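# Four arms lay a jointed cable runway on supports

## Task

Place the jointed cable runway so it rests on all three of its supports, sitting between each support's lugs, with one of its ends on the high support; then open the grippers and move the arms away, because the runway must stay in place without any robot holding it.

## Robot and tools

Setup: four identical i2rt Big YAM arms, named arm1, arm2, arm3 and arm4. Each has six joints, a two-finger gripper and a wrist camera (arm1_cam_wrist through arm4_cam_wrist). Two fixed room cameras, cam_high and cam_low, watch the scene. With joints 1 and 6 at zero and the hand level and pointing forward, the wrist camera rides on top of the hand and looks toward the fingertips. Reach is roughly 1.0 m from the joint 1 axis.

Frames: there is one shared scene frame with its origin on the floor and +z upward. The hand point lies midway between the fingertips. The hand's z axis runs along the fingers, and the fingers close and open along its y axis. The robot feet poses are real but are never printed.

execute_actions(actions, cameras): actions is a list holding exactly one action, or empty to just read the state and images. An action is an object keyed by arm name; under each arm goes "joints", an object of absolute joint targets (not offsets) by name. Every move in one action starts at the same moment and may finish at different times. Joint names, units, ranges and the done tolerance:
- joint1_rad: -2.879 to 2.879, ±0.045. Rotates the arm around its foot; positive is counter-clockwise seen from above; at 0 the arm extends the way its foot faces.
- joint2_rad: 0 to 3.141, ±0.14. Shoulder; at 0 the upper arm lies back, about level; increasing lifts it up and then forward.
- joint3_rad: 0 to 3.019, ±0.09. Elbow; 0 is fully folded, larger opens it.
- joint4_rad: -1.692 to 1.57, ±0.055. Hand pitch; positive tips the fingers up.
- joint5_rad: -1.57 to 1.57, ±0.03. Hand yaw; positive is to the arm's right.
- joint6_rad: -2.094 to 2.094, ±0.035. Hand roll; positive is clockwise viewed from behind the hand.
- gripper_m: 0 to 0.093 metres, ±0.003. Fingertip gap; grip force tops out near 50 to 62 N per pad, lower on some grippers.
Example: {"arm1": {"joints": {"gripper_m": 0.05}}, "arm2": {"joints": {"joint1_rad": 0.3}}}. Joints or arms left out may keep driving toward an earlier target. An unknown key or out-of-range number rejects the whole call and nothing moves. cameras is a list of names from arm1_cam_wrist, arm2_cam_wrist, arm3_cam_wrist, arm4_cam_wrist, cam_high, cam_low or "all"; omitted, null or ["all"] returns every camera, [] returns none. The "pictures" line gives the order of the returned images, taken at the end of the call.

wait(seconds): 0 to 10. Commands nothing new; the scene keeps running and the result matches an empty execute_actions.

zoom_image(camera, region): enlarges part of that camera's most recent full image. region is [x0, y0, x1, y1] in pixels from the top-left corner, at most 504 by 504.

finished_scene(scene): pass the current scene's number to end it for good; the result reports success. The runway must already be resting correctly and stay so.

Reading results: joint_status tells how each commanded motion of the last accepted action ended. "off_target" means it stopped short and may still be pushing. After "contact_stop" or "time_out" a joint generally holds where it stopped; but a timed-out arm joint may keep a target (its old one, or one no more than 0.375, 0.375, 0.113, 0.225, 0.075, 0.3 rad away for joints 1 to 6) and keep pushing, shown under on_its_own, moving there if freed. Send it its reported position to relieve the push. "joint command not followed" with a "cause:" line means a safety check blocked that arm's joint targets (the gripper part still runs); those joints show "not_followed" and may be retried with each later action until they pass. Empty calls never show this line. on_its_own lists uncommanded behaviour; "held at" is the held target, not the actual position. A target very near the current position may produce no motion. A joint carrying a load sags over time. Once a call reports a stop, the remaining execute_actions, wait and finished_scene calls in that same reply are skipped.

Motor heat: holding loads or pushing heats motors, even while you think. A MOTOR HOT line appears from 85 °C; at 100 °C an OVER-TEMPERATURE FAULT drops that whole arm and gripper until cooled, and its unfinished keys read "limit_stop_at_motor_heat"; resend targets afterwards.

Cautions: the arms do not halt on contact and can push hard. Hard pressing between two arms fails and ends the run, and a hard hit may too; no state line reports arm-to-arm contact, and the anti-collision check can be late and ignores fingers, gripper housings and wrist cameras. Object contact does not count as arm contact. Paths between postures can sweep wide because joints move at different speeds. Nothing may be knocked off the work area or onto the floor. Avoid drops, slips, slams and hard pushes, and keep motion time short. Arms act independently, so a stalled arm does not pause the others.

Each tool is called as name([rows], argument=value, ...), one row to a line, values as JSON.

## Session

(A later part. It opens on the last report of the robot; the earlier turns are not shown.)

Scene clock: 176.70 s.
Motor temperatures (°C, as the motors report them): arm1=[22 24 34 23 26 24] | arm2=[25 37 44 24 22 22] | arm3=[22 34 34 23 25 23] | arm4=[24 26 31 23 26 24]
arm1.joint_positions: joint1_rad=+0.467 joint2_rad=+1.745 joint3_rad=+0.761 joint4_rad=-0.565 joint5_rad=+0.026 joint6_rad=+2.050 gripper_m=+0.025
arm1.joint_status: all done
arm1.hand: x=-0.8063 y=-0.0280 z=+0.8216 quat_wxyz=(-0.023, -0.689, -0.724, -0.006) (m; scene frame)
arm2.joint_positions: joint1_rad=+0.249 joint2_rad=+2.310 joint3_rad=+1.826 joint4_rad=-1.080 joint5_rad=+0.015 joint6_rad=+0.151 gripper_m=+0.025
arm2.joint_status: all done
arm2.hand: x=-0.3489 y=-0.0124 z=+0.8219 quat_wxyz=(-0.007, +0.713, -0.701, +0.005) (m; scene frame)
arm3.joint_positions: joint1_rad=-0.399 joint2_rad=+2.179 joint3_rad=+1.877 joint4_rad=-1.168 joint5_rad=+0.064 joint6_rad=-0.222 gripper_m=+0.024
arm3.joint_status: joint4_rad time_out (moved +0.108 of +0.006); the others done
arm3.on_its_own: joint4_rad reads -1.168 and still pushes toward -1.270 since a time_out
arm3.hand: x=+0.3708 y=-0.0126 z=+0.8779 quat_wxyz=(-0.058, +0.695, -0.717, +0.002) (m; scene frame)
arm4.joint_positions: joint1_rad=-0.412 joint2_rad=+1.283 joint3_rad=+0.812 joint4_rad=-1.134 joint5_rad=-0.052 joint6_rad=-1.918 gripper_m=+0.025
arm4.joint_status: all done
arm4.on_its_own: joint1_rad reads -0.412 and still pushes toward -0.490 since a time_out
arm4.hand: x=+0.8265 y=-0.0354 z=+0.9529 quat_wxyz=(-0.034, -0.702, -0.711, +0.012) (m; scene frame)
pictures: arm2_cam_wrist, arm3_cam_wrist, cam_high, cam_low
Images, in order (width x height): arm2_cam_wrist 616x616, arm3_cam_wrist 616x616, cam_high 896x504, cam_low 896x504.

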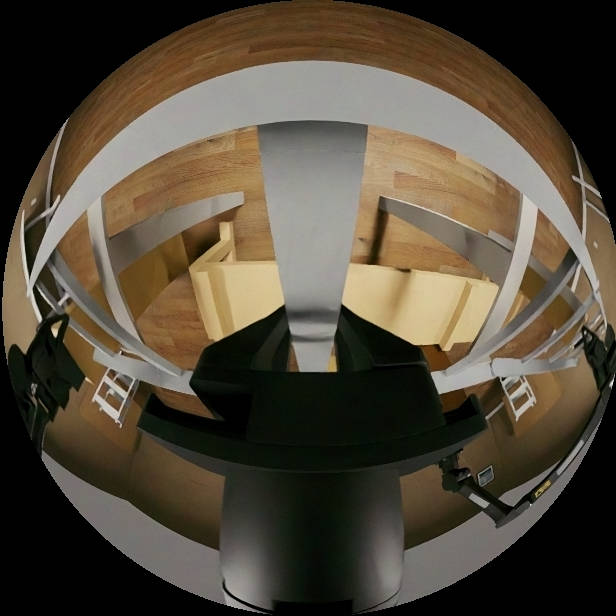

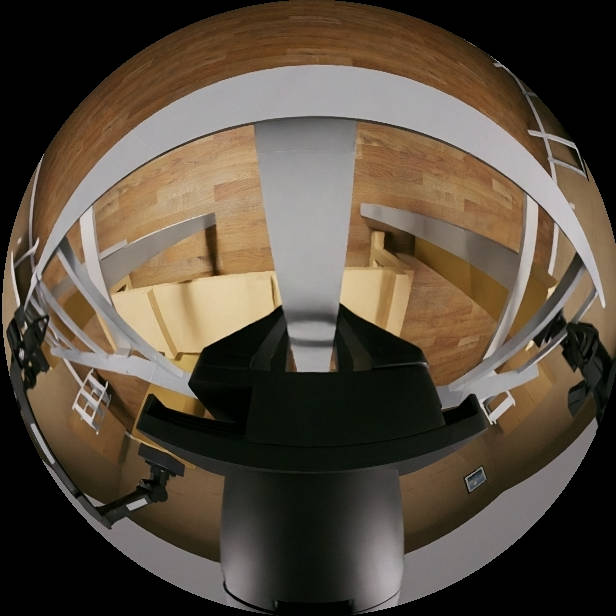

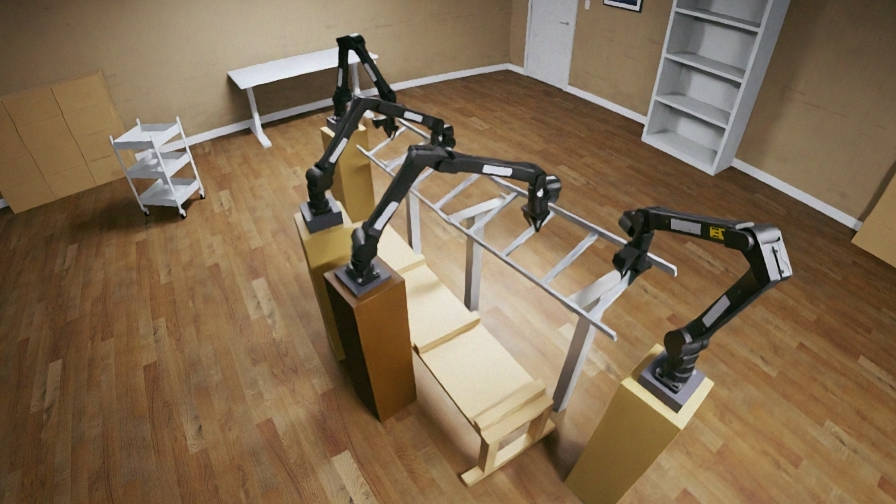

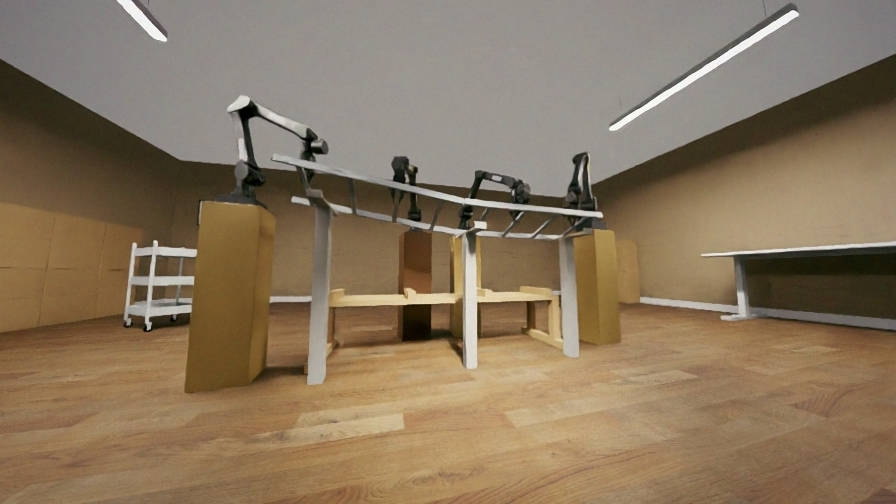

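execute_actions([
  {"arm1":{"joints":{"joint1_rad":0.65,"joint6_rad":2.09,"joint2_rad":1.75,"joint3_rad":0.84,"joint4_rad":-0.6}},"arm2":{"joints":{"joint1_rad":0.225,"joint2_rad":2.28,"joint3_rad":2.05,"joint4_rad":-1.15}},"arm3":{"joints":{"joint1_rad":-0.36,"joint2_rad":2.14,"joint3_rad":2.05,"joint4_rad":-1.33}},"arm4":{"joints":{"joint1_rad":-0.64,"joint6_rad":-2.08,"joint2_rad":1.24,"joint3_rad":0.89,"joint4_rad":-1.15}}},
])

Scene clock: 183.33 s.
Motor temperatures (°C, as the motors report them): arm1=[22 24 33 23 27 24] | arm2=[25 38 43 24 23 22] | arm3=[22 35 33 23 28 23] | arm4=[24 26 31 23 28 24]
arm1.joint_positions: joint1_rad=+0.546 joint2_rad=+1.793 joint3_rad=+0.814 joint4_rad=-0.577 joint5_rad=+0.061 joint6_rad=+2.086 gripper_m=+0.025
arm1.joint_status: joint1_rad time_out (moved +0.080 of +0.183); the others done
joint sent to its limit — the command would take arm1.joint6_rad past its upper limit, so that joint was sent only as far as its limit.
arm1.on_its_own: joint1_rad reads +0.546 and still pushes toward +0.650 since a time_out
arm1.hand: x=-0.8040 y=+0.0019 z=+0.8158 quat_wxyz=(-0.039, -0.673, -0.738, +0.000) (m; scene frame)
arm2.joint_positions: joint1_rad=+0.240 joint2_rad=+2.369 joint3_rad=+1.944 joint4_rad=-1.132 joint5_rad=+0.025 joint6_rad=+0.148 gripper_m=+0.025
arm2.joint_status: joint3_rad time_out (moved +0.117 of +0.224); the others done
arm2.on_its_own: joint3_rad reads +1.944 and still pushes toward +2.050 since a time_out
arm2.hand: x=-0.3452 y=+0.0132 z=+0.8237 quat_wxyz=(-0.013, +0.711, -0.703, +0.006) (m; scene frame)
arm3.joint_positions: joint1_rad=-0.398 joint2_rad=+2.251 joint3_rad=+2.010 joint4_rad=-1.213 joint5_rad=+0.052 joint6_rad=-0.228 gripper_m=+0.024
arm3.joint_status: joint4_rad time_out (moved -0.045 of -0.162); the others done
arm3.on_its_own: joint4_rad reads -1.213 and still pushes toward -1.330 since a time_out
arm3.hand: x=+0.3753 y=+0.0163 z=+0.8804 quat_wxyz=(-0.062, +0.697, -0.714, -0.007) (m; scene frame)
arm4.joint_positions: joint1_rad=-0.532 joint2_rad=+1.314 joint3_rad=+0.821 joint4_rad=-1.119 joint5_rad=-0.070 joint6_rad=-2.047 gripper_m=+0.025
arm4.joint_status: joint1_rad time_out (moved -0.119 of -0.228); the others done
arm4.on_its_own: joint1_rad reads -0.532 and still pushes toward -0.640 since a time_out
arm4.hand: x=+0.8329 y=-0.0008 z=+0.9466 quat_wxyz=(-0.038, -0.699, -0.713, +0.023) (m; scene frame)
pictures: arm1_cam_wrist, arm2_cam_wrist, arm3_cam_wrist, arm4_cam_wrist, cam_high, cam_low
Images, in order (width x height): arm1_cam_wrist 616x616, arm2_cam_wrist 616x616, arm3_cam_wrist 616x616, arm4_cam_wrist 616x616, cam_high 896x504, cam_low 896x504.

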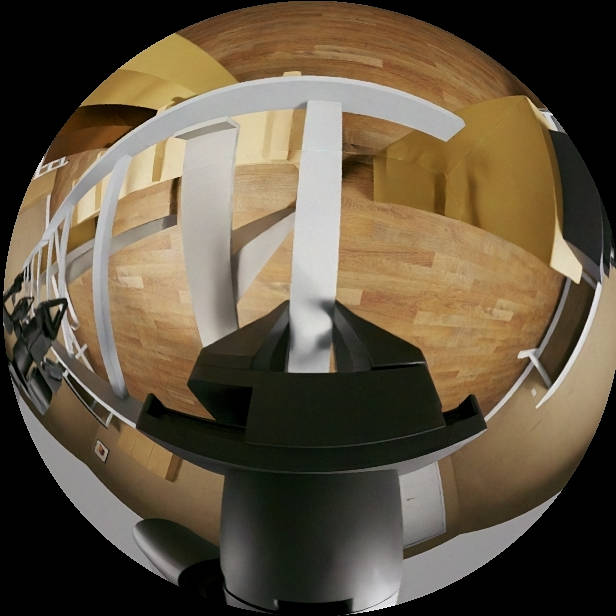

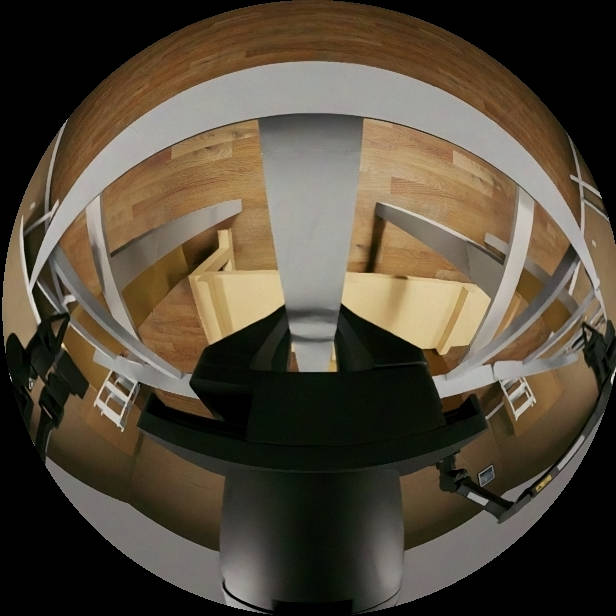

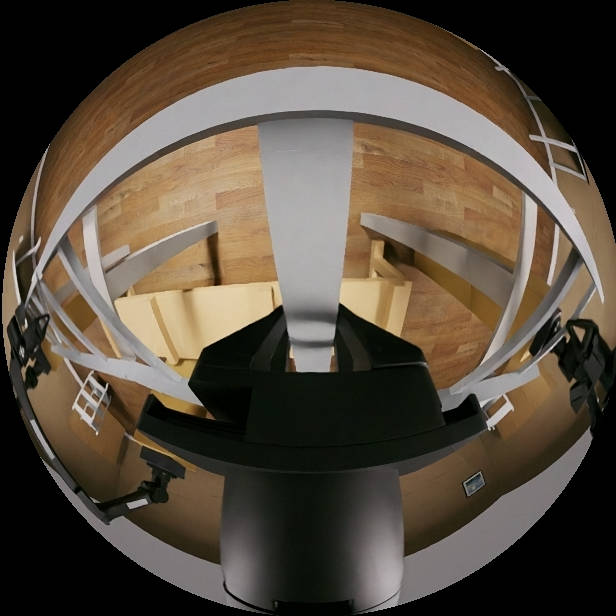

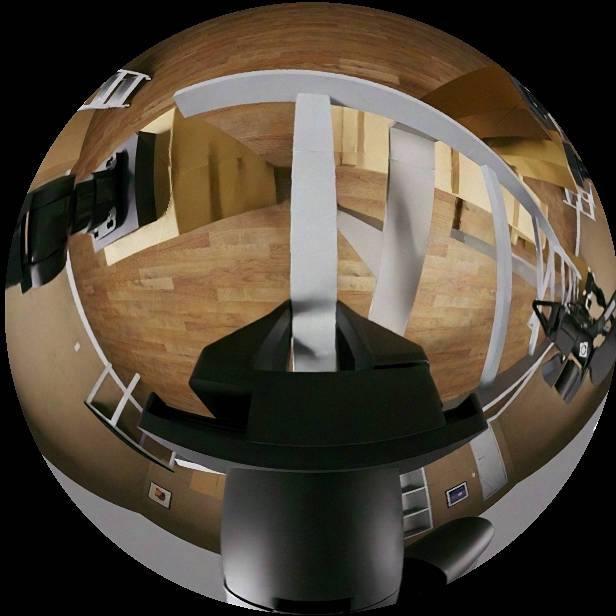

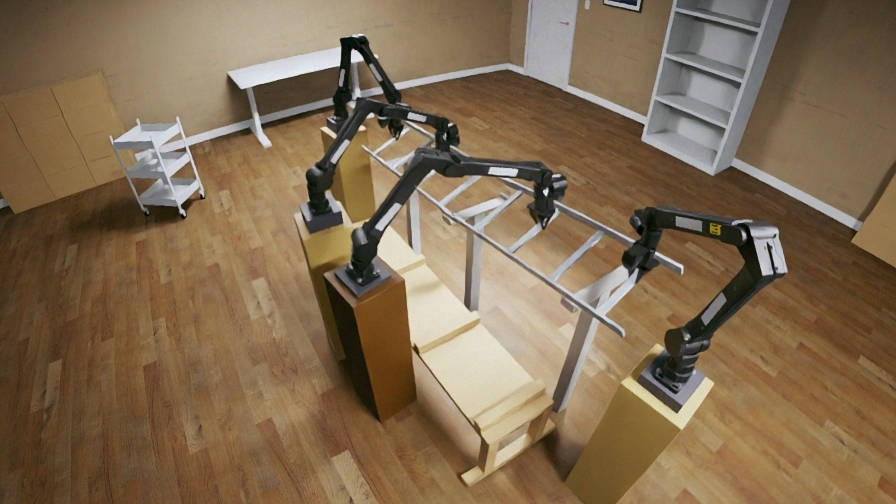

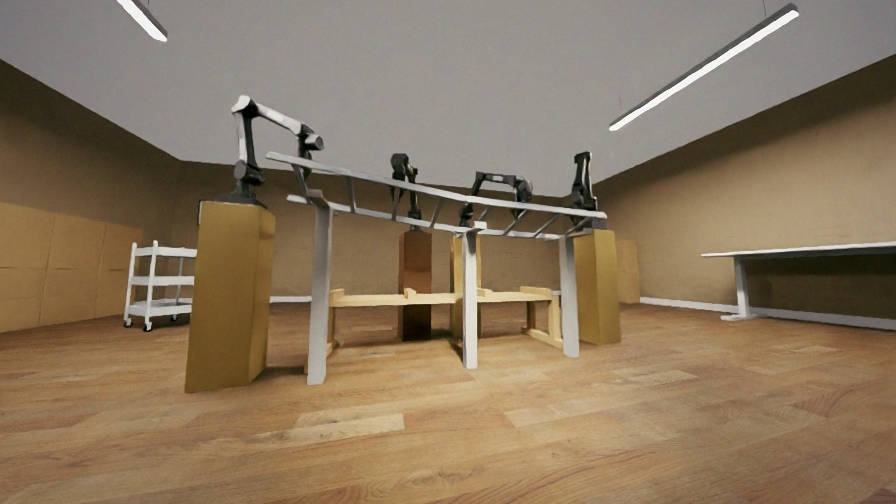

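execute_actions([
  {"arm1":{"joints":{"joint2_rad":1.86,"joint3_rad":0.83,"joint4_rad":-0.49}},"arm2":{"joints":{"joint2_rad":2.35,"joint3_rad":2.05,"joint4_rad":-1.09}},"arm3":{"joints":{"joint2_rad":2.21,"joint3_rad":2.06,"joint4_rad":-1.25}},"arm4":{"joints":{"joint2_rad":1.31,"joint3_rad":0.84,"joint4_rad":-1.03}}},
], cameras=["cam_high","cam_low","arm1_cam_wrist","arm4_cam_wrist"])

Scene clock: 191.20 s.
Motor temperatures (°C, as the motors report them): arm1=[22 24 31 23 30 24] | arm2=[25 39 44 24 23 22] | arm3=[23 35 33 23 29 23] | arm4=[24 27 31 23 30 24]
arm1.joint_positions: joint1_rad=+0.547 joint2_rad=+1.884 joint3_rad=+0.812 joint4_rad=-0.486 joint5_rad=+0.058 joint6_rad=+2.086 gripper_m=+0.025
arm1.joint_status: all done
arm1.on_its_own: joint1_rad reads +0.547 and still pushes toward +0.650 since a time_out
arm1.hand: x=-0.8036 y=+0.0027 z=+0.7824 quat_wxyz=(-0.037, -0.673, -0.739, +0.001) (m; scene frame)
arm2.joint_positions: joint1_rad=+0.240 joint2_rad=+2.420 joint3_rad=+1.957 joint4_rad=-1.088 joint5_rad=+0.027 joint6_rad=+0.138 gripper_m=+0.025
arm2.joint_status: joint3_rad time_out (moved +0.013 of +0.106); the others done
arm2.on_its_own: joint3_rad reads +1.957 and still pushes toward +2.050 since a time_out
arm2.hand: x=-0.3454 y=+0.0190 z=+0.7940 quat_wxyz=(-0.016, +0.715, -0.699, +0.004) (m; scene frame)
arm3.joint_positions: joint1_rad=-0.393 joint2_rad=+2.305 joint3_rad=+2.031 joint4_rad=-1.158 joint5_rad=+0.052 joint6_rad=-0.234 gripper_m=+0.024
arm3.joint_status: joint4_rad time_out (moved +0.054 of -0.037); the others done
arm3.on_its_own: joint4_rad reads -1.158 and still pushes toward -1.250 since a time_out
arm3.hand: x=+0.3750 y=+0.0318 z=+0.8530 quat_wxyz=(-0.071, +0.700, -0.710, -0.012) (m; scene frame)
arm4.joint_positions: joint1_rad=-0.572 joint2_rad=+1.383 joint3_rad=+0.804 joint4_rad=-1.031 joint5_rad=-0.040 joint6_rad=-2.080 gripper_m=+0.025
arm4.joint_status: all done
arm4.on_its_own: joint1_rad reads -0.572 and still pushes toward -0.640 since a time_out
arm4.hand: x=+0.8320 y=+0.0202 z=+0.9195 quat_wxyz=(-0.032, -0.702, -0.712, +0.010) (m; scene frame)
pictures: arm1_cam_wrist, arm4_cam_wrist, cam_high, cam_low
Images, in order (width x height): arm1_cam_wrist 616x616, arm4_cam_wrist 616x616, cam_high 896x504, cam_low 896x504.

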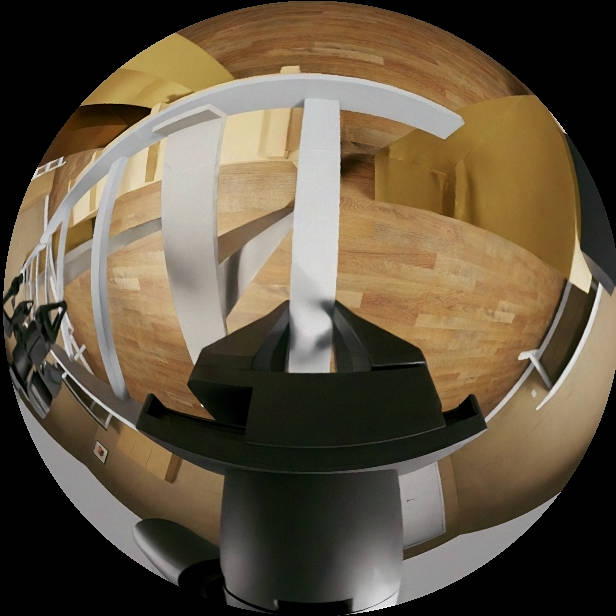

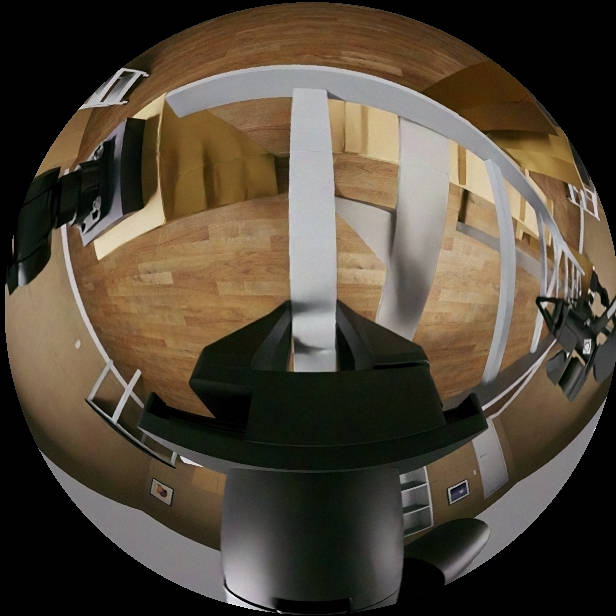

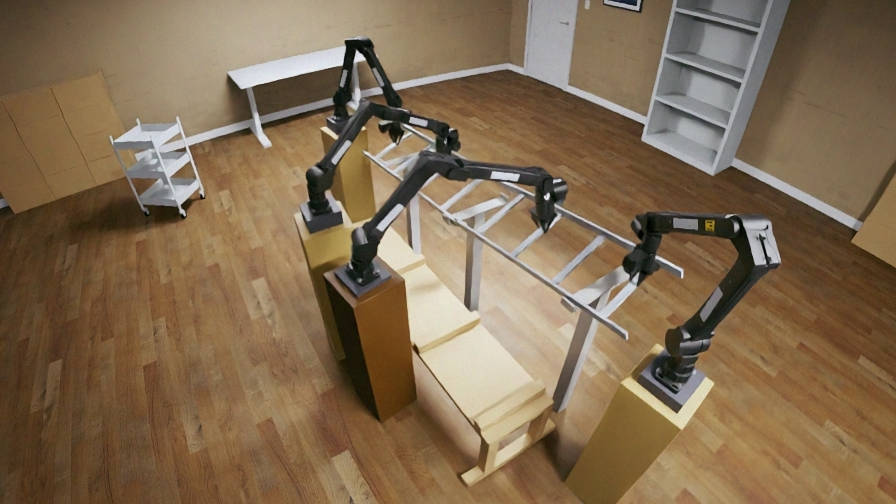

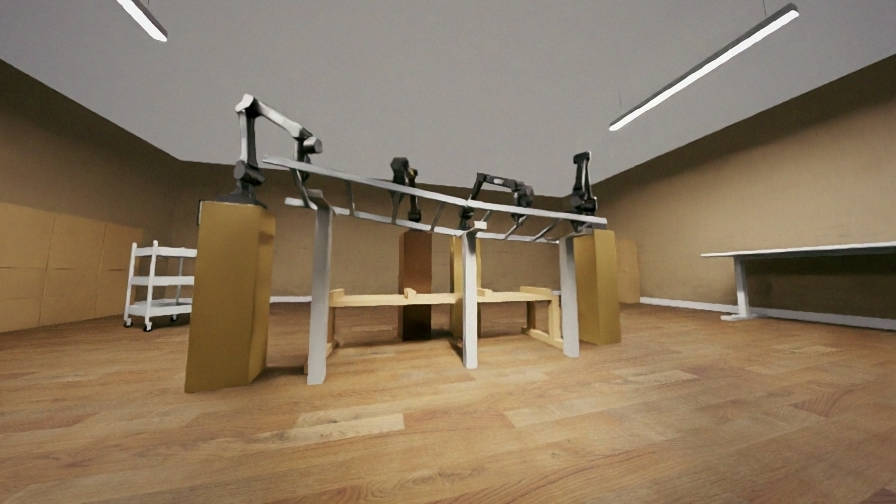

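execute_actions([
  {"arm1":{"joints":{"joint1_rad":0.75,"joint5_rad":-0.15,"joint2_rad":1.8,"joint3_rad":0.87,"joint4_rad":-0.58}},"arm2":{"joints":{"joint2_rad":2.38,"joint3_rad":2.22,"joint4_rad":-1.15}},"arm3":{"joints":{"joint2_rad":2.22,"joint3_rad":2.12}},"arm4":{"joints":{"joint1_rad":-0.68}}},
], cameras=["cam_high","arm1_cam_wrist","arm4_cam_wrist"])

Scene clock: 200.03 s.
Motor temperatures (°C, as the motors report them): arm1=[22 24 31 23 41 24] | arm2=[25 39 46 24 23 22] | arm3=[23 35 33 23 30 23] | arm4=[24 27 30 23 29 24]
arm1.joint_positions: joint1_rad=+0.562 joint2_rad=+1.884 joint3_rad=+0.823 joint4_rad=-0.517 joint5_rad=+0.081 joint6_rad=+2.086 gripper_m=+0.025
arm1.joint_status: joint1_rad time_out (moved +0.015 of +0.203); joint4_rad time_out (moved -0.030 of -0.094); joint5_rad time_out (moved +0.022 of -0.208); the others done
arm1.on_its_own: joint1_rad reads +0.562 and still pushes toward +0.750 since a time_out; joint4_rad reads -0.517 and still pushes toward -0.580 since a time_out; joint5_rad reads +0.081 and still pushes toward -0.034 since a time_out (your -0.150 is given up)
arm1.hand: x=-0.8057 y=+0.0038 z=+0.7846 quat_wxyz=(-0.046, -0.667, -0.744, +0.013) (m; scene frame)
arm2.joint_positions: joint1_rad=+0.240 joint2_rad=+2.462 joint3_rad=+2.045 joint4_rad=-1.189 joint5_rad=+0.024 joint6_rad=+0.138 gripper_m=+0.025
arm2.joint_status: joint3_rad time_out (moved +0.088 of +0.263); the others done
arm2.on_its_own: joint3_rad reads +2.045 and still pushes toward +2.157 since a time_out
arm2.hand: x=-0.3464 y=+0.0208 z=+0.7960 quat_wxyz=(+0.002, +0.715, -0.699, +0.025) (m; scene frame)
arm3.joint_positions: joint1_rad=-0.392 joint2_rad=+2.313 joint3_rad=+2.048 joint4_rad=-1.173 joint5_rad=+0.050 joint6_rad=-0.234 gripper_m=+0.024
arm3.joint_status: all done
arm3.on_its_own: joint4_rad reads -1.173 and still pushes toward -1.250 since a time_out
arm3.hand: x=+0.3746 y=+0.0335 z=+0.8537 quat_wxyz=(-0.068, +0.701, -0.710, -0.012) (m; scene frame)
arm4.joint_positions: joint1_rad=-0.581 joint2_rad=+1.383 joint3_rad=+0.804 joint4_rad=-1.024 joint5_rad=-0.050 joint6_rad=-2.080 gripper_m=+0.025
arm4.joint_status: joint1_rad time_out (moved -0.009 of -0.108)
arm4.on_its_own: joint1_rad reads -0.581 and still pushes toward -0.680 since a time_out
arm4.hand: x=+0.8310 y=+0.0220 z=+0.9195 quat_wxyz=(-0.030, -0.705, -0.708, +0.016) (m; scene frame)
pictures: arm1_cam_wrist, arm4_cam_wrist, cam_high
Images, in order (width x height): arm1_cam_wrist 616x616, arm4_cam_wrist 616x616, cam_high 896x504.

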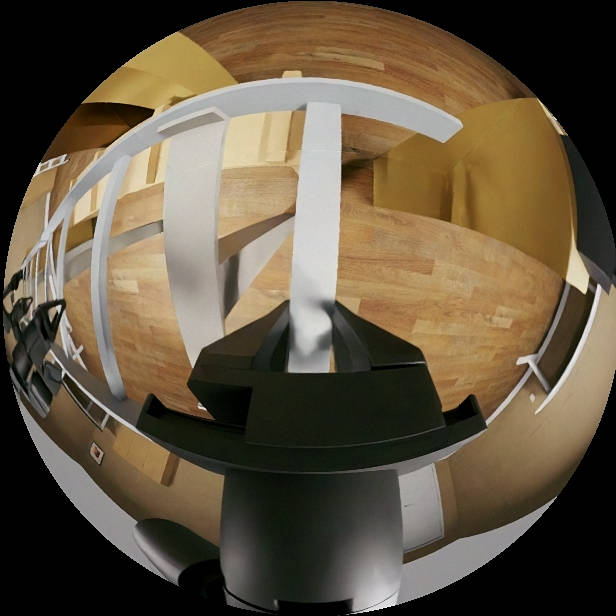

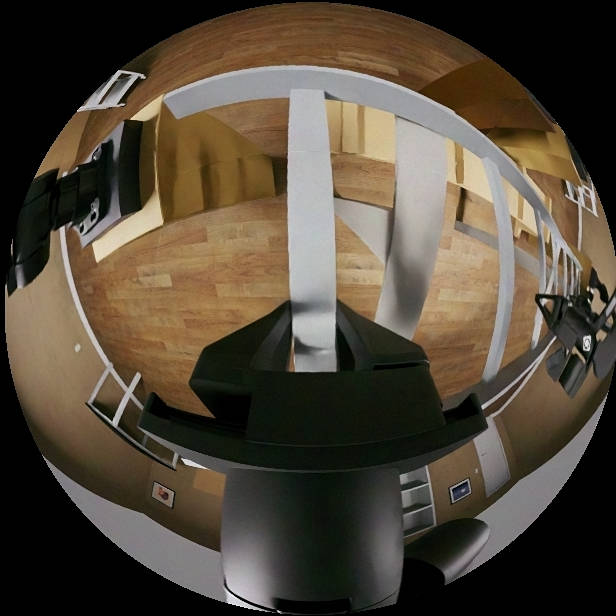

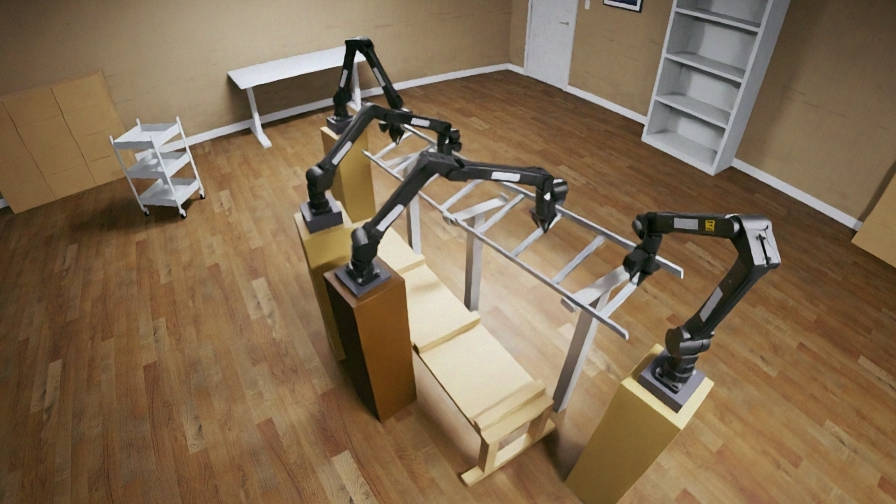

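Hooked on the lug; lift first.

execute_actions([
  {"arm1":{"joints":{"joint1_rad":0.56,"joint5_rad":0.05,"joint2_rad":1.66,"joint3_rad":0.85,"joint4_rad":-0.68}},"arm2":{"joints":{"joint2_rad":2.22,"joint3_rad":2.08,"joint4_rad":-1.17}},"arm3":{"joints":{"joint2_rad":2.14}},"arm4":{"joints":{"joint2_rad":1.25,"joint3_rad":0.88,"joint4_rad":-1.1}}},
], cameras=[])

execute_actions([
  {"arm1":{"joints":{"joint1_rad":0.76,"joint5_rad":0,"joint2_rad":1.72,"joint3_rad":0.93}},"arm2":{"joints":{"joint2_rad":2.32,"joint3_rad":2.26,"joint4_rad":-1.22}},"arm3":{"joints":{"joint2_rad":2.2,"joint3_rad":2.2}},"arm4":{"joints":{"joint1_rad":-0.72}}},
], cameras=["cam_high","arm1_cam_wrist","arm4_cam_wrist"])

Scene clock: 211.80 s.
Motor temperatures (°C, as the motors report them): arm1=[23 25 31 23 51 24] | arm2=[25 41 47 24 23 22] | arm3=[23 36 36 23 30 23] | arm4=[24 27 30 23 29 24]
arm1.joint_positions: joint1_rad=+0.530 joint2_rad=+1.706 joint3_rad=+0.825 joint4_rad=-0.664 joint5_rad=+0.043 joint6_rad=+2.086 gripper_m=+0.025
arm1.joint_status: all done
arm1.hand: x=-0.8015 y=+0.0002 z=+0.8498 quat_wxyz=(-0.032, -0.680, -0.733, -0.007) (m; scene frame)
arm2.joint_positions: joint1_rad=+0.232 joint2_rad=+2.382 joint3_rad=+2.017 joint4_rad=-1.186 joint5_rad=+0.004 joint6_rad=+0.122 gripper_m=+0.025
arm2.joint_status: joint2_rad time_out (moved -0.080 of -0.242); the others done
arm2.on_its_own: joint2_rad reads +2.382 and still pushes toward +2.220 since a time_out
arm2.hand: x=-0.3451 y=+0.0264 z=+0.8405 quat_wxyz=(-0.006, +0.717, -0.697, -0.003) (m; scene frame)
arm3.joint_positions: joint1_rad=-0.396 joint2_rad=+2.287 joint3_rad=+2.058 joint4_rad=-1.169 joint5_rad=+0.037 joint6_rad=-0.233 gripper_m=+0.024
arm3.joint_status: joint2_rad time_out (moved -0.026 of -0.173)
arm3.on_its_own: joint2_rad reads +2.287 and still pushes toward +2.140 since a time_out; joint4_rad reads -1.169 and still pushes toward -1.250 since a time_out
arm3.hand: x=+0.3770 y=+0.0400 z=+0.8761 quat_wxyz=(-0.082, +0.698, -0.711, -0.028) (m; scene frame)
arm4.joint_positions: joint1_rad=-0.581 joint2_rad=+1.342 joint3_rad=+0.807 joint4_rad=-1.054 joint5_rad=-0.042 joint6_rad=-2.080 gripper_m=+0.025
arm4.joint_status: all done
arm4.on_its_own: joint1_rad reads -0.581 and still pushes toward -0.680 since a time_out
arm4.hand: x=+0.8348 y=+0.0216 z=+0.9330 quat_wxyz=(-0.022, -0.705, -0.709, +0.014) (m; scene frame)
pictures: none
No camera images: the call's "cameras" was empty. Leave "cameras" out to get every camera's image.

not run: a stop came earlier in this reply.

execute_actions([
  {"arm1":{"joints":{"joint1_rad":0.78,"joint5_rad":0,"joint2_rad":1.72,"joint3_rad":0.93}},"arm2":{"joints":{"joint2_rad":2.3,"joint3_rad":2.22,"joint4_rad":-1.22}},"arm3":{"joints":{"joint2_rad":2.16,"joint3_rad":2.14}}},
], cameras=["cam_high","arm1_cam_wrist","arm4_cam_wrist"])

Scene clock: 217.30 s.
Motor temperatures (°C, as the motors report them): arm1=[23 25 31 23 45 24] | arm2=[25 42 46 24 23 22] | arm3=[23 37 36 23 30 23] | arm4=[25 27 31 23 29 24]
arm1.joint_positions: joint1_rad=+0.625 joint2_rad=+1.761 joint3_rad=+0.886 joint4_rad=-0.665 joint5_rad=+0.046 joint6_rad=+2.086 gripper_m=+0.026
arm1.joint_status: joint1_rad time_out (moved +0.096 of +0.250); joint5_rad time_out (moved +0.003 of -0.043); the others done
arm1.on_its_own: joint1_rad reads +0.625 and still pushes toward +0.780 since a time_out; joint5_rad reads +0.046 and still pushes toward +0.000 since a time_out
arm1.hand: x=-0.8049 y=+0.0448 z=+0.8440 quat_wxyz=(-0.033, -0.644, -0.764, -0.011) (m; scene frame)
arm2.joint_positions: joint1_rad=+0.230 joint2_rad=+2.426 joint3_rad=+2.104 joint4_rad=-1.184 joint5_rad=+0.016 joint6_rad=+0.143 gripper_m=+0.025
arm2.joint_status: joint3_rad time_out (moved +0.087 of +0.203); the others done
arm2.on_its_own: joint3_rad reads +2.104 and still pushes toward +2.217 since a time_out
arm2.hand: x=-0.3458 y=+0.0524 z=+0.8422 quat_wxyz=(-0.025, +0.709, -0.705, -0.018) (m; scene frame)
arm3.joint_positions: joint1_rad=-0.395 joint2_rad=+2.292 joint3_rad=+2.076 joint4_rad=-1.162 joint5_rad=+0.030 joint6_rad=-0.216 gripper_m=+0.024
arm3.joint_status: all done
arm3.on_its_own: joint4_rad reads -1.162 and still pushes toward -1.250 since a time_out
arm3.hand: x=+0.3768 y=+0.0476 z=+0.8804 quat_wxyz=(-0.088, +0.692, -0.716, -0.037) (m; scene frame)
arm4.joint_positions: joint1_rad=-0.581 joint2_rad=+1.342 joint3_rad=+0.807 joint4_rad=-1.059 joint5_rad=-0.050 joint6_rad=-2.080 gripper_m=+0.025
arm4.joint_status: not commanded
arm4.on_its_own: joint1_rad reads -0.581 and still pushes toward -0.680 since a time_out
arm4.hand: x=+0.8351 y=+0.0198 z=+0.9333 quat_wxyz=(-0.026, -0.705, -0.709, +0.017) (m; scene frame)
pictures: arm1_cam_wrist, arm4_cam_wrist, cam_high
Images, in order (width x height): arm1_cam_wrist 616x616, arm4_cam_wrist 616x616, cam_high 896x504.

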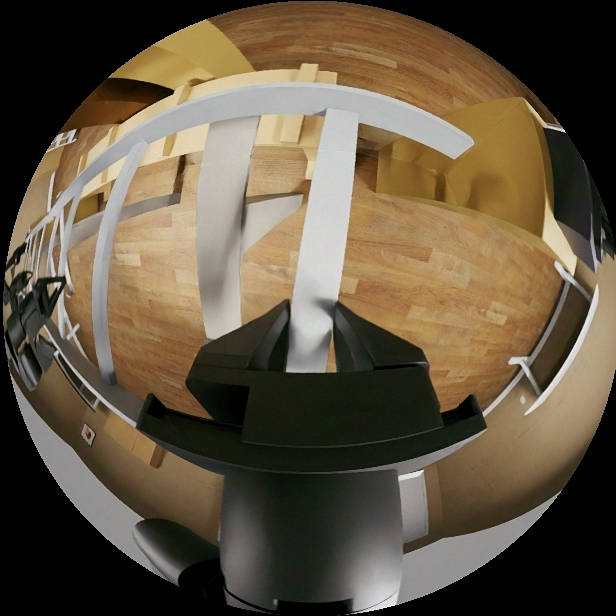

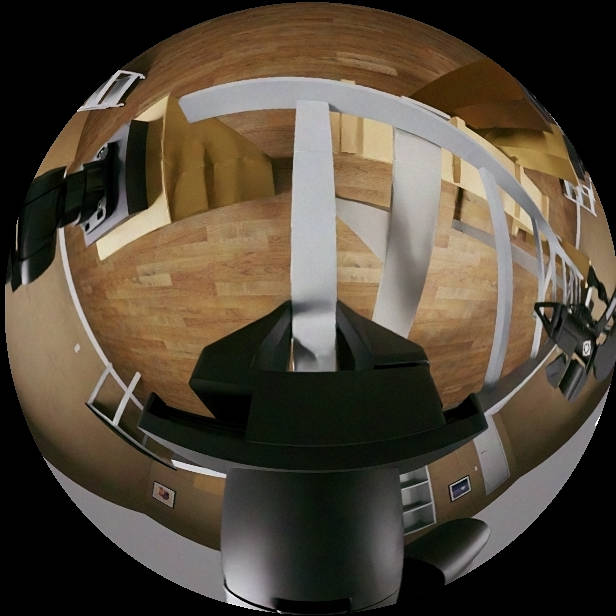

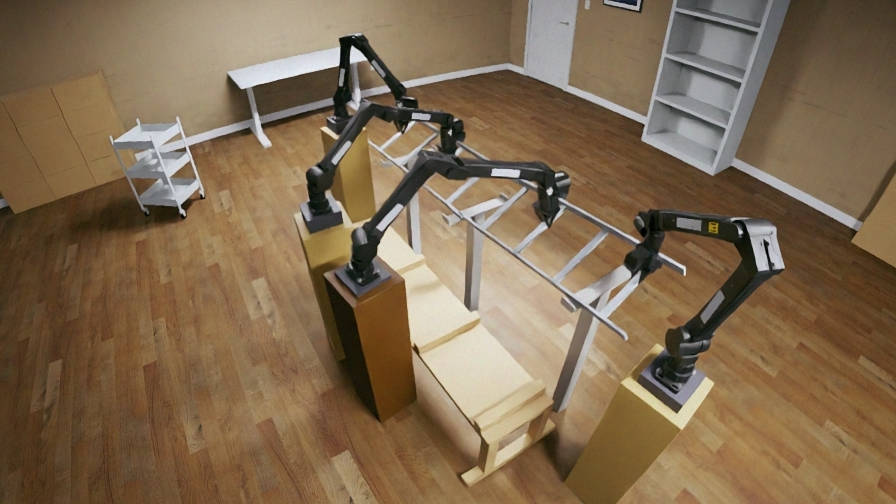

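execute_actions([
  {"arm1":{"joints":{"joint1_rad":0.72,"joint2_rad":1.93,"joint3_rad":0.9,"joint4_rad":-0.48}},"arm2":{"joints":{"joint2_rad":2.42,"joint3_rad":2.2,"joint4_rad":-1.14}},"arm3":{"joints":{"joint2_rad":2.24,"joint3_rad":2.12,"joint4_rad":-1.2}},"arm4":{"joints":{"joint2_rad":1.33,"joint3_rad":0.83,"joint4_rad":-1.0}}},
])

Scene clock: 223.70 s.
Motor temperatures (°C, as the motors report them): arm1=[23 25 31 23 42 24] | arm2=[25 43 47 24 23 22] | arm3=[23 38 36 23 29 23] | arm4=[25 27 31 23 30 24]
arm1.joint_positions: joint1_rad=+0.627 joint2_rad=+1.909 joint3_rad=+0.889 joint4_rad=-0.526 joint5_rad=+0.036 joint6_rad=+2.086 gripper_m=+0.027
arm1.joint_status: joint1_rad time_out (moved +0.001 of +0.095); the others done
arm1.on_its_own: joint1_rad reads +0.627 and still pushes toward +0.720 since a time_out; joint5_rad reads +0.036 and still pushes toward +0.000 since a time_out
arm1.hand: x=-0.8022 y=+0.0488 z=+0.7871 quat_wxyz=(-0.027, -0.643, -0.765, -0.008) (m; scene frame)
arm2.joint_positions: joint1_rad=+0.226 joint2_rad=+2.506 joint3_rad=+2.109 joint4_rad=-1.128 joint5_rad=+0.012 joint6_rad=+0.147 gripper_m=+0.025
arm2.joint_status: joint3_rad time_out (moved +0.004 of +0.096); the others done
arm2.on_its_own: joint3_rad reads +2.109 and still pushes toward +2.200 since a time_out
arm2.hand: x=-0.3431 y=+0.0521 z=+0.7876 quat_wxyz=(-0.018, +0.707, -0.707, -0.011) (m; scene frame)
arm3.joint_positions: joint1_rad=-0.393 joint2_rad=+2.350 joint3_rad=+2.076 joint4_rad=-1.137 joint5_rad=+0.046 joint6_rad=-0.212 gripper_m=+0.024
arm3.joint_status: joint4_rad time_out (moved +0.025 of -0.038); the others done
arm3.on_its_own: joint4_rad reads -1.137 and still pushes toward -1.200 since a time_out
arm3.hand: x=+0.3784 y=+0.0469 z=+0.8395 quat_wxyz=(-0.078, +0.692, -0.717, -0.021) (m; scene frame)
arm4.joint_positions: joint1_rad=-0.594 joint2_rad=+1.411 joint3_rad=+0.790 joint4_rad=-0.998 joint5_rad=-0.060 joint6_rad=-2.068 gripper_m=+0.025
arm4.joint_status: all done
arm4.on_its_own: joint1_rad reads -0.594 and still pushes toward -0.680 since a time_out
arm4.hand: x=+0.8347 y=+0.0230 z=+0.9063 quat_wxyz=(-0.039, -0.714, -0.699, +0.018) (m; scene frame)
pictures: arm1_cam_wrist, arm2_cam_wrist, arm3_cam_wrist, arm4_cam_wrist, cam_high, cam_low
Images, in order (width x height): arm1_cam_wrist 616x616, arm2_cam_wrist 616x616, arm3_cam_wrist 616x616, arm4_cam_wrist 616x616, cam_high 896x504, cam_low 896x504.

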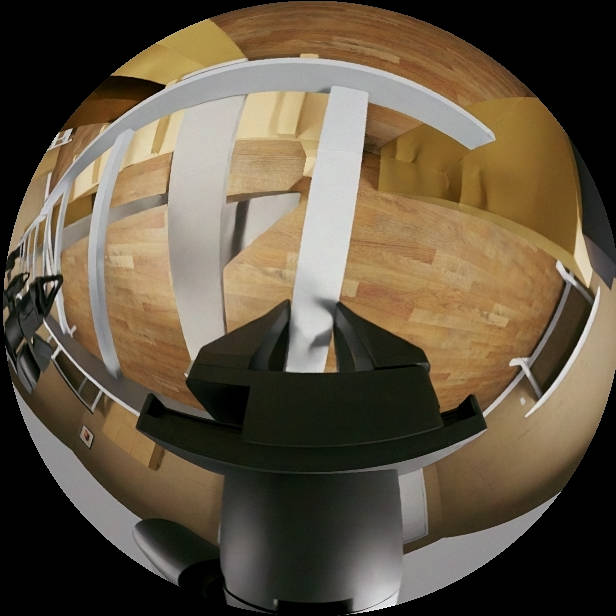

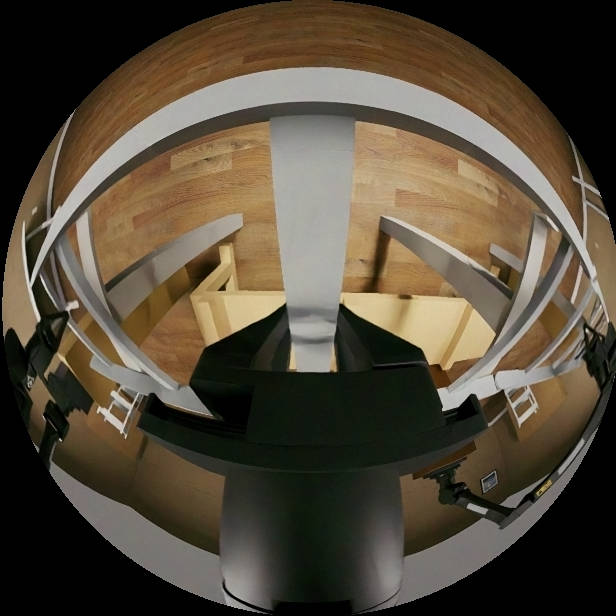

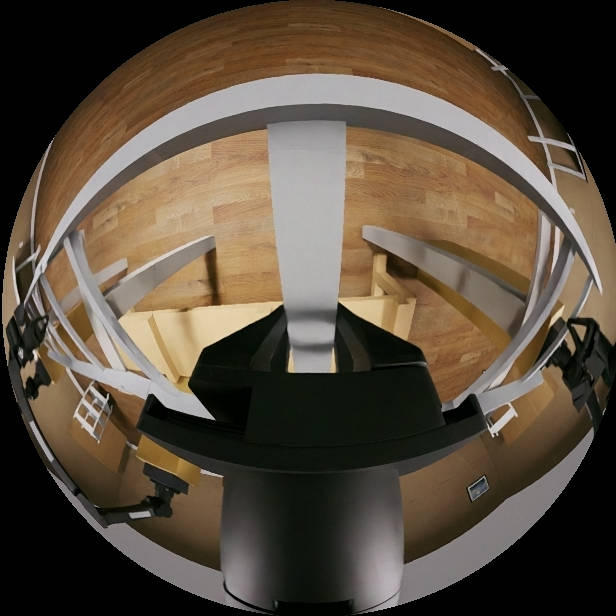

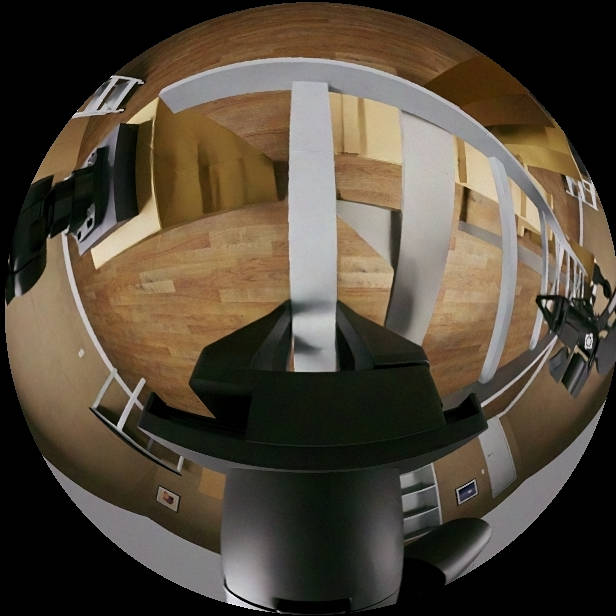

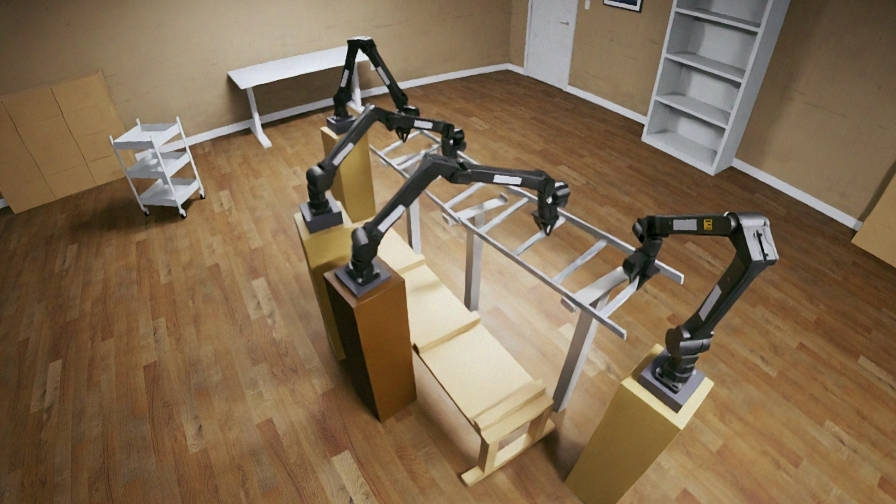

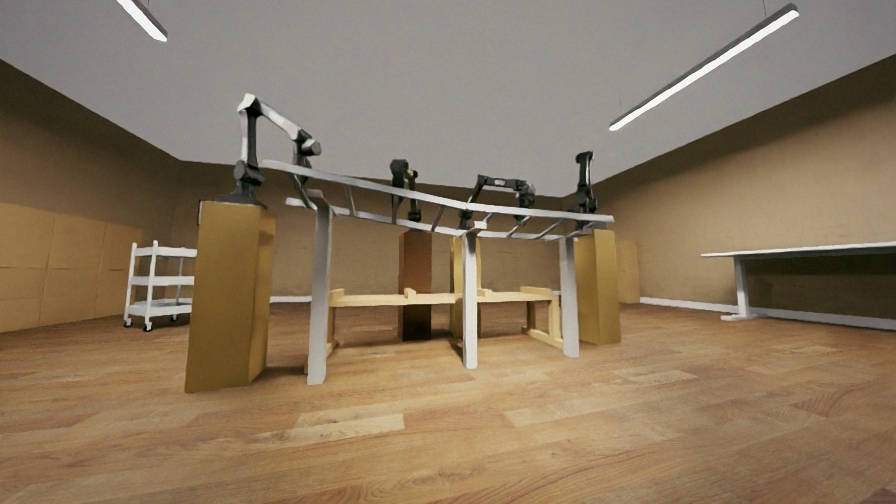

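Near rail has landed; lower further to level.

execute_actions([
  {"arm1":{"joints":{"joint2_rad":2.03,"joint3_rad":0.9,"joint4_rad":-0.42}},"arm2":{"joints":{"joint2_rad":2.5}},"arm3":{"joints":{"joint2_rad":2.32}},"arm4":{"joints":{"joint2_rad":1.42,"joint3_rad":0.78,"joint4_rad":-0.9}}},
], cameras=["cam_high","cam_low","arm1_cam_wrist","arm4_cam_wrist"])

zoom_image(camera="cam_high", region=[340,110,700,350])

Scene clock: 230.80 s.
Motor temperatures (°C, as the motors report them): arm1=[23 24 30 23 40 24] | arm2=[25 43 47 24 23 22] | arm3=[23 38 36 23 30 23] | arm4=[25 27 31 23 31 24]
arm1.joint_positions: joint1_rad=+0.633 joint2_rad=+2.011 joint3_rad=+0.900 joint4_rad=-0.450 joint5_rad=+0.051 joint6_rad=+2.086 gripper_m=+0.027
arm1.joint_status: all done
arm1.on_its_own: joint1_rad reads +0.633 and still pushes toward +0.720 since a time_out; joint5_rad reads +0.051 and still pushes toward +0.000 since a time_out
arm1.hand: x=-0.8028 y=+0.0478 z=+0.7490 quat_wxyz=(-0.033, -0.641, -0.767, +0.001) (m; scene frame)
arm2.joint_positions: joint1_rad=+0.224 joint2_rad=+2.576 joint3_rad=+2.125 joint4_rad=-1.120 joint5_rad=+0.002 joint6_rad=+0.158 gripper_m=+0.025
arm2.joint_status: all done
arm2.hand: x=-0.3418 y=+0.0433 z=+0.7442 quat_wxyz=(+0.000, +0.702, -0.712, +0.004) (m; scene frame)
arm3.joint_positions: joint1_rad=-0.396 joint2_rad=+2.409 joint3_rad=+2.079 joint4_rad=-1.137 joint5_rad=+0.052 joint6_rad=-0.213 gripper_m=+0.024
arm3.joint_status: all done
arm3.on_its_own: joint4_rad reads -1.137 and still pushes toward -1.200 since a time_out
arm3.hand: x=+0.3792 y=+0.0386 z=+0.7981 quat_wxyz=(-0.056, +0.693, -0.719, -0.003) (m; scene frame)
arm4.joint_positions: joint1_rad=-0.598 joint2_rad=+1.487 joint3_rad=+0.750 joint4_rad=-0.890 joint5_rad=-0.067 joint6_rad=-2.061 gripper_m=+0.025
arm4.joint_status: all done
arm4.on_its_own: joint1_rad reads -0.598 and still pushes toward -0.680 since a time_out
arm4.hand: x=+0.8355 y=+0.0229 z=+0.8705 quat_wxyz=(-0.044, -0.717, -0.695, +0.020) (m; scene frame)
pictures: arm1_cam_wrist, arm4_cam_wrist, cam_high, cam_low
Images, in order (width x height): arm1_cam_wrist 616x616, arm4_cam_wrist 616x616, cam_high 896x504, cam_low 896x504.

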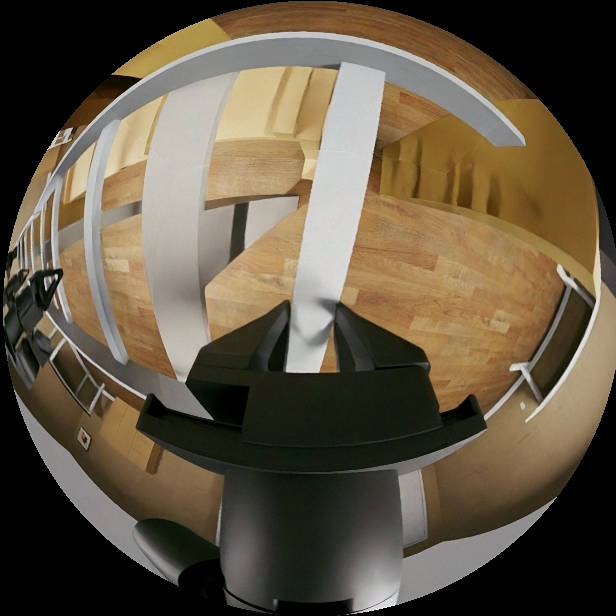

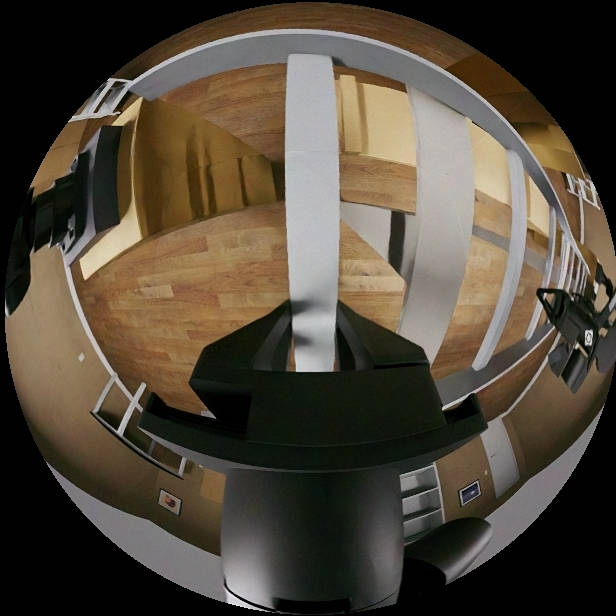

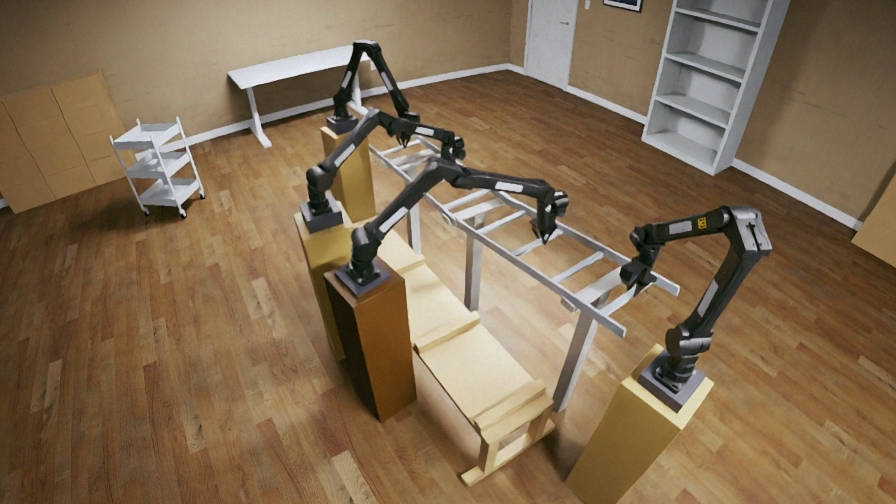

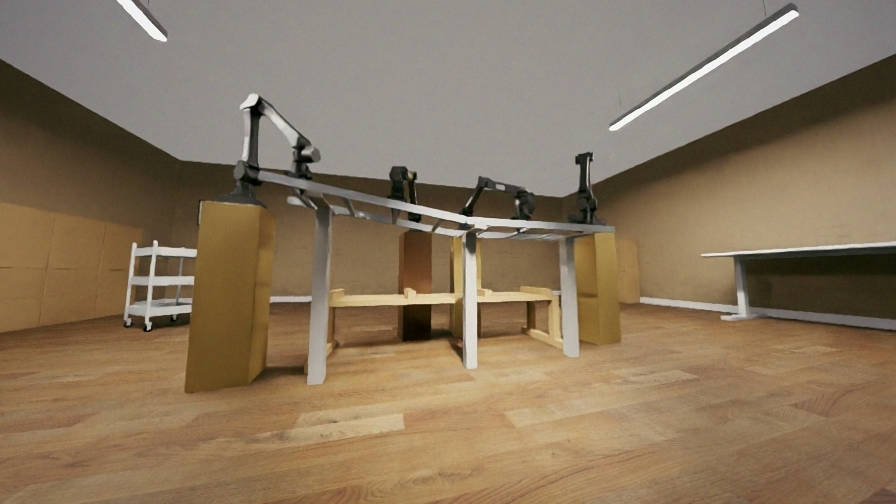

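Region (340, 110, 700, 350) of cam_high's 896x504 image, scaled by 1.400, with more detail than that image has.

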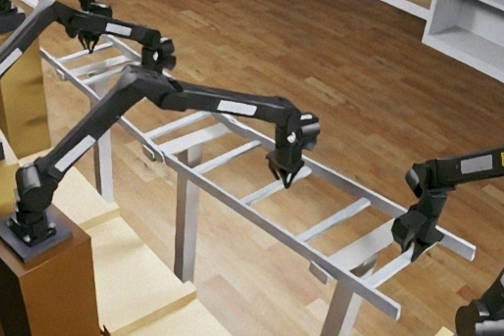

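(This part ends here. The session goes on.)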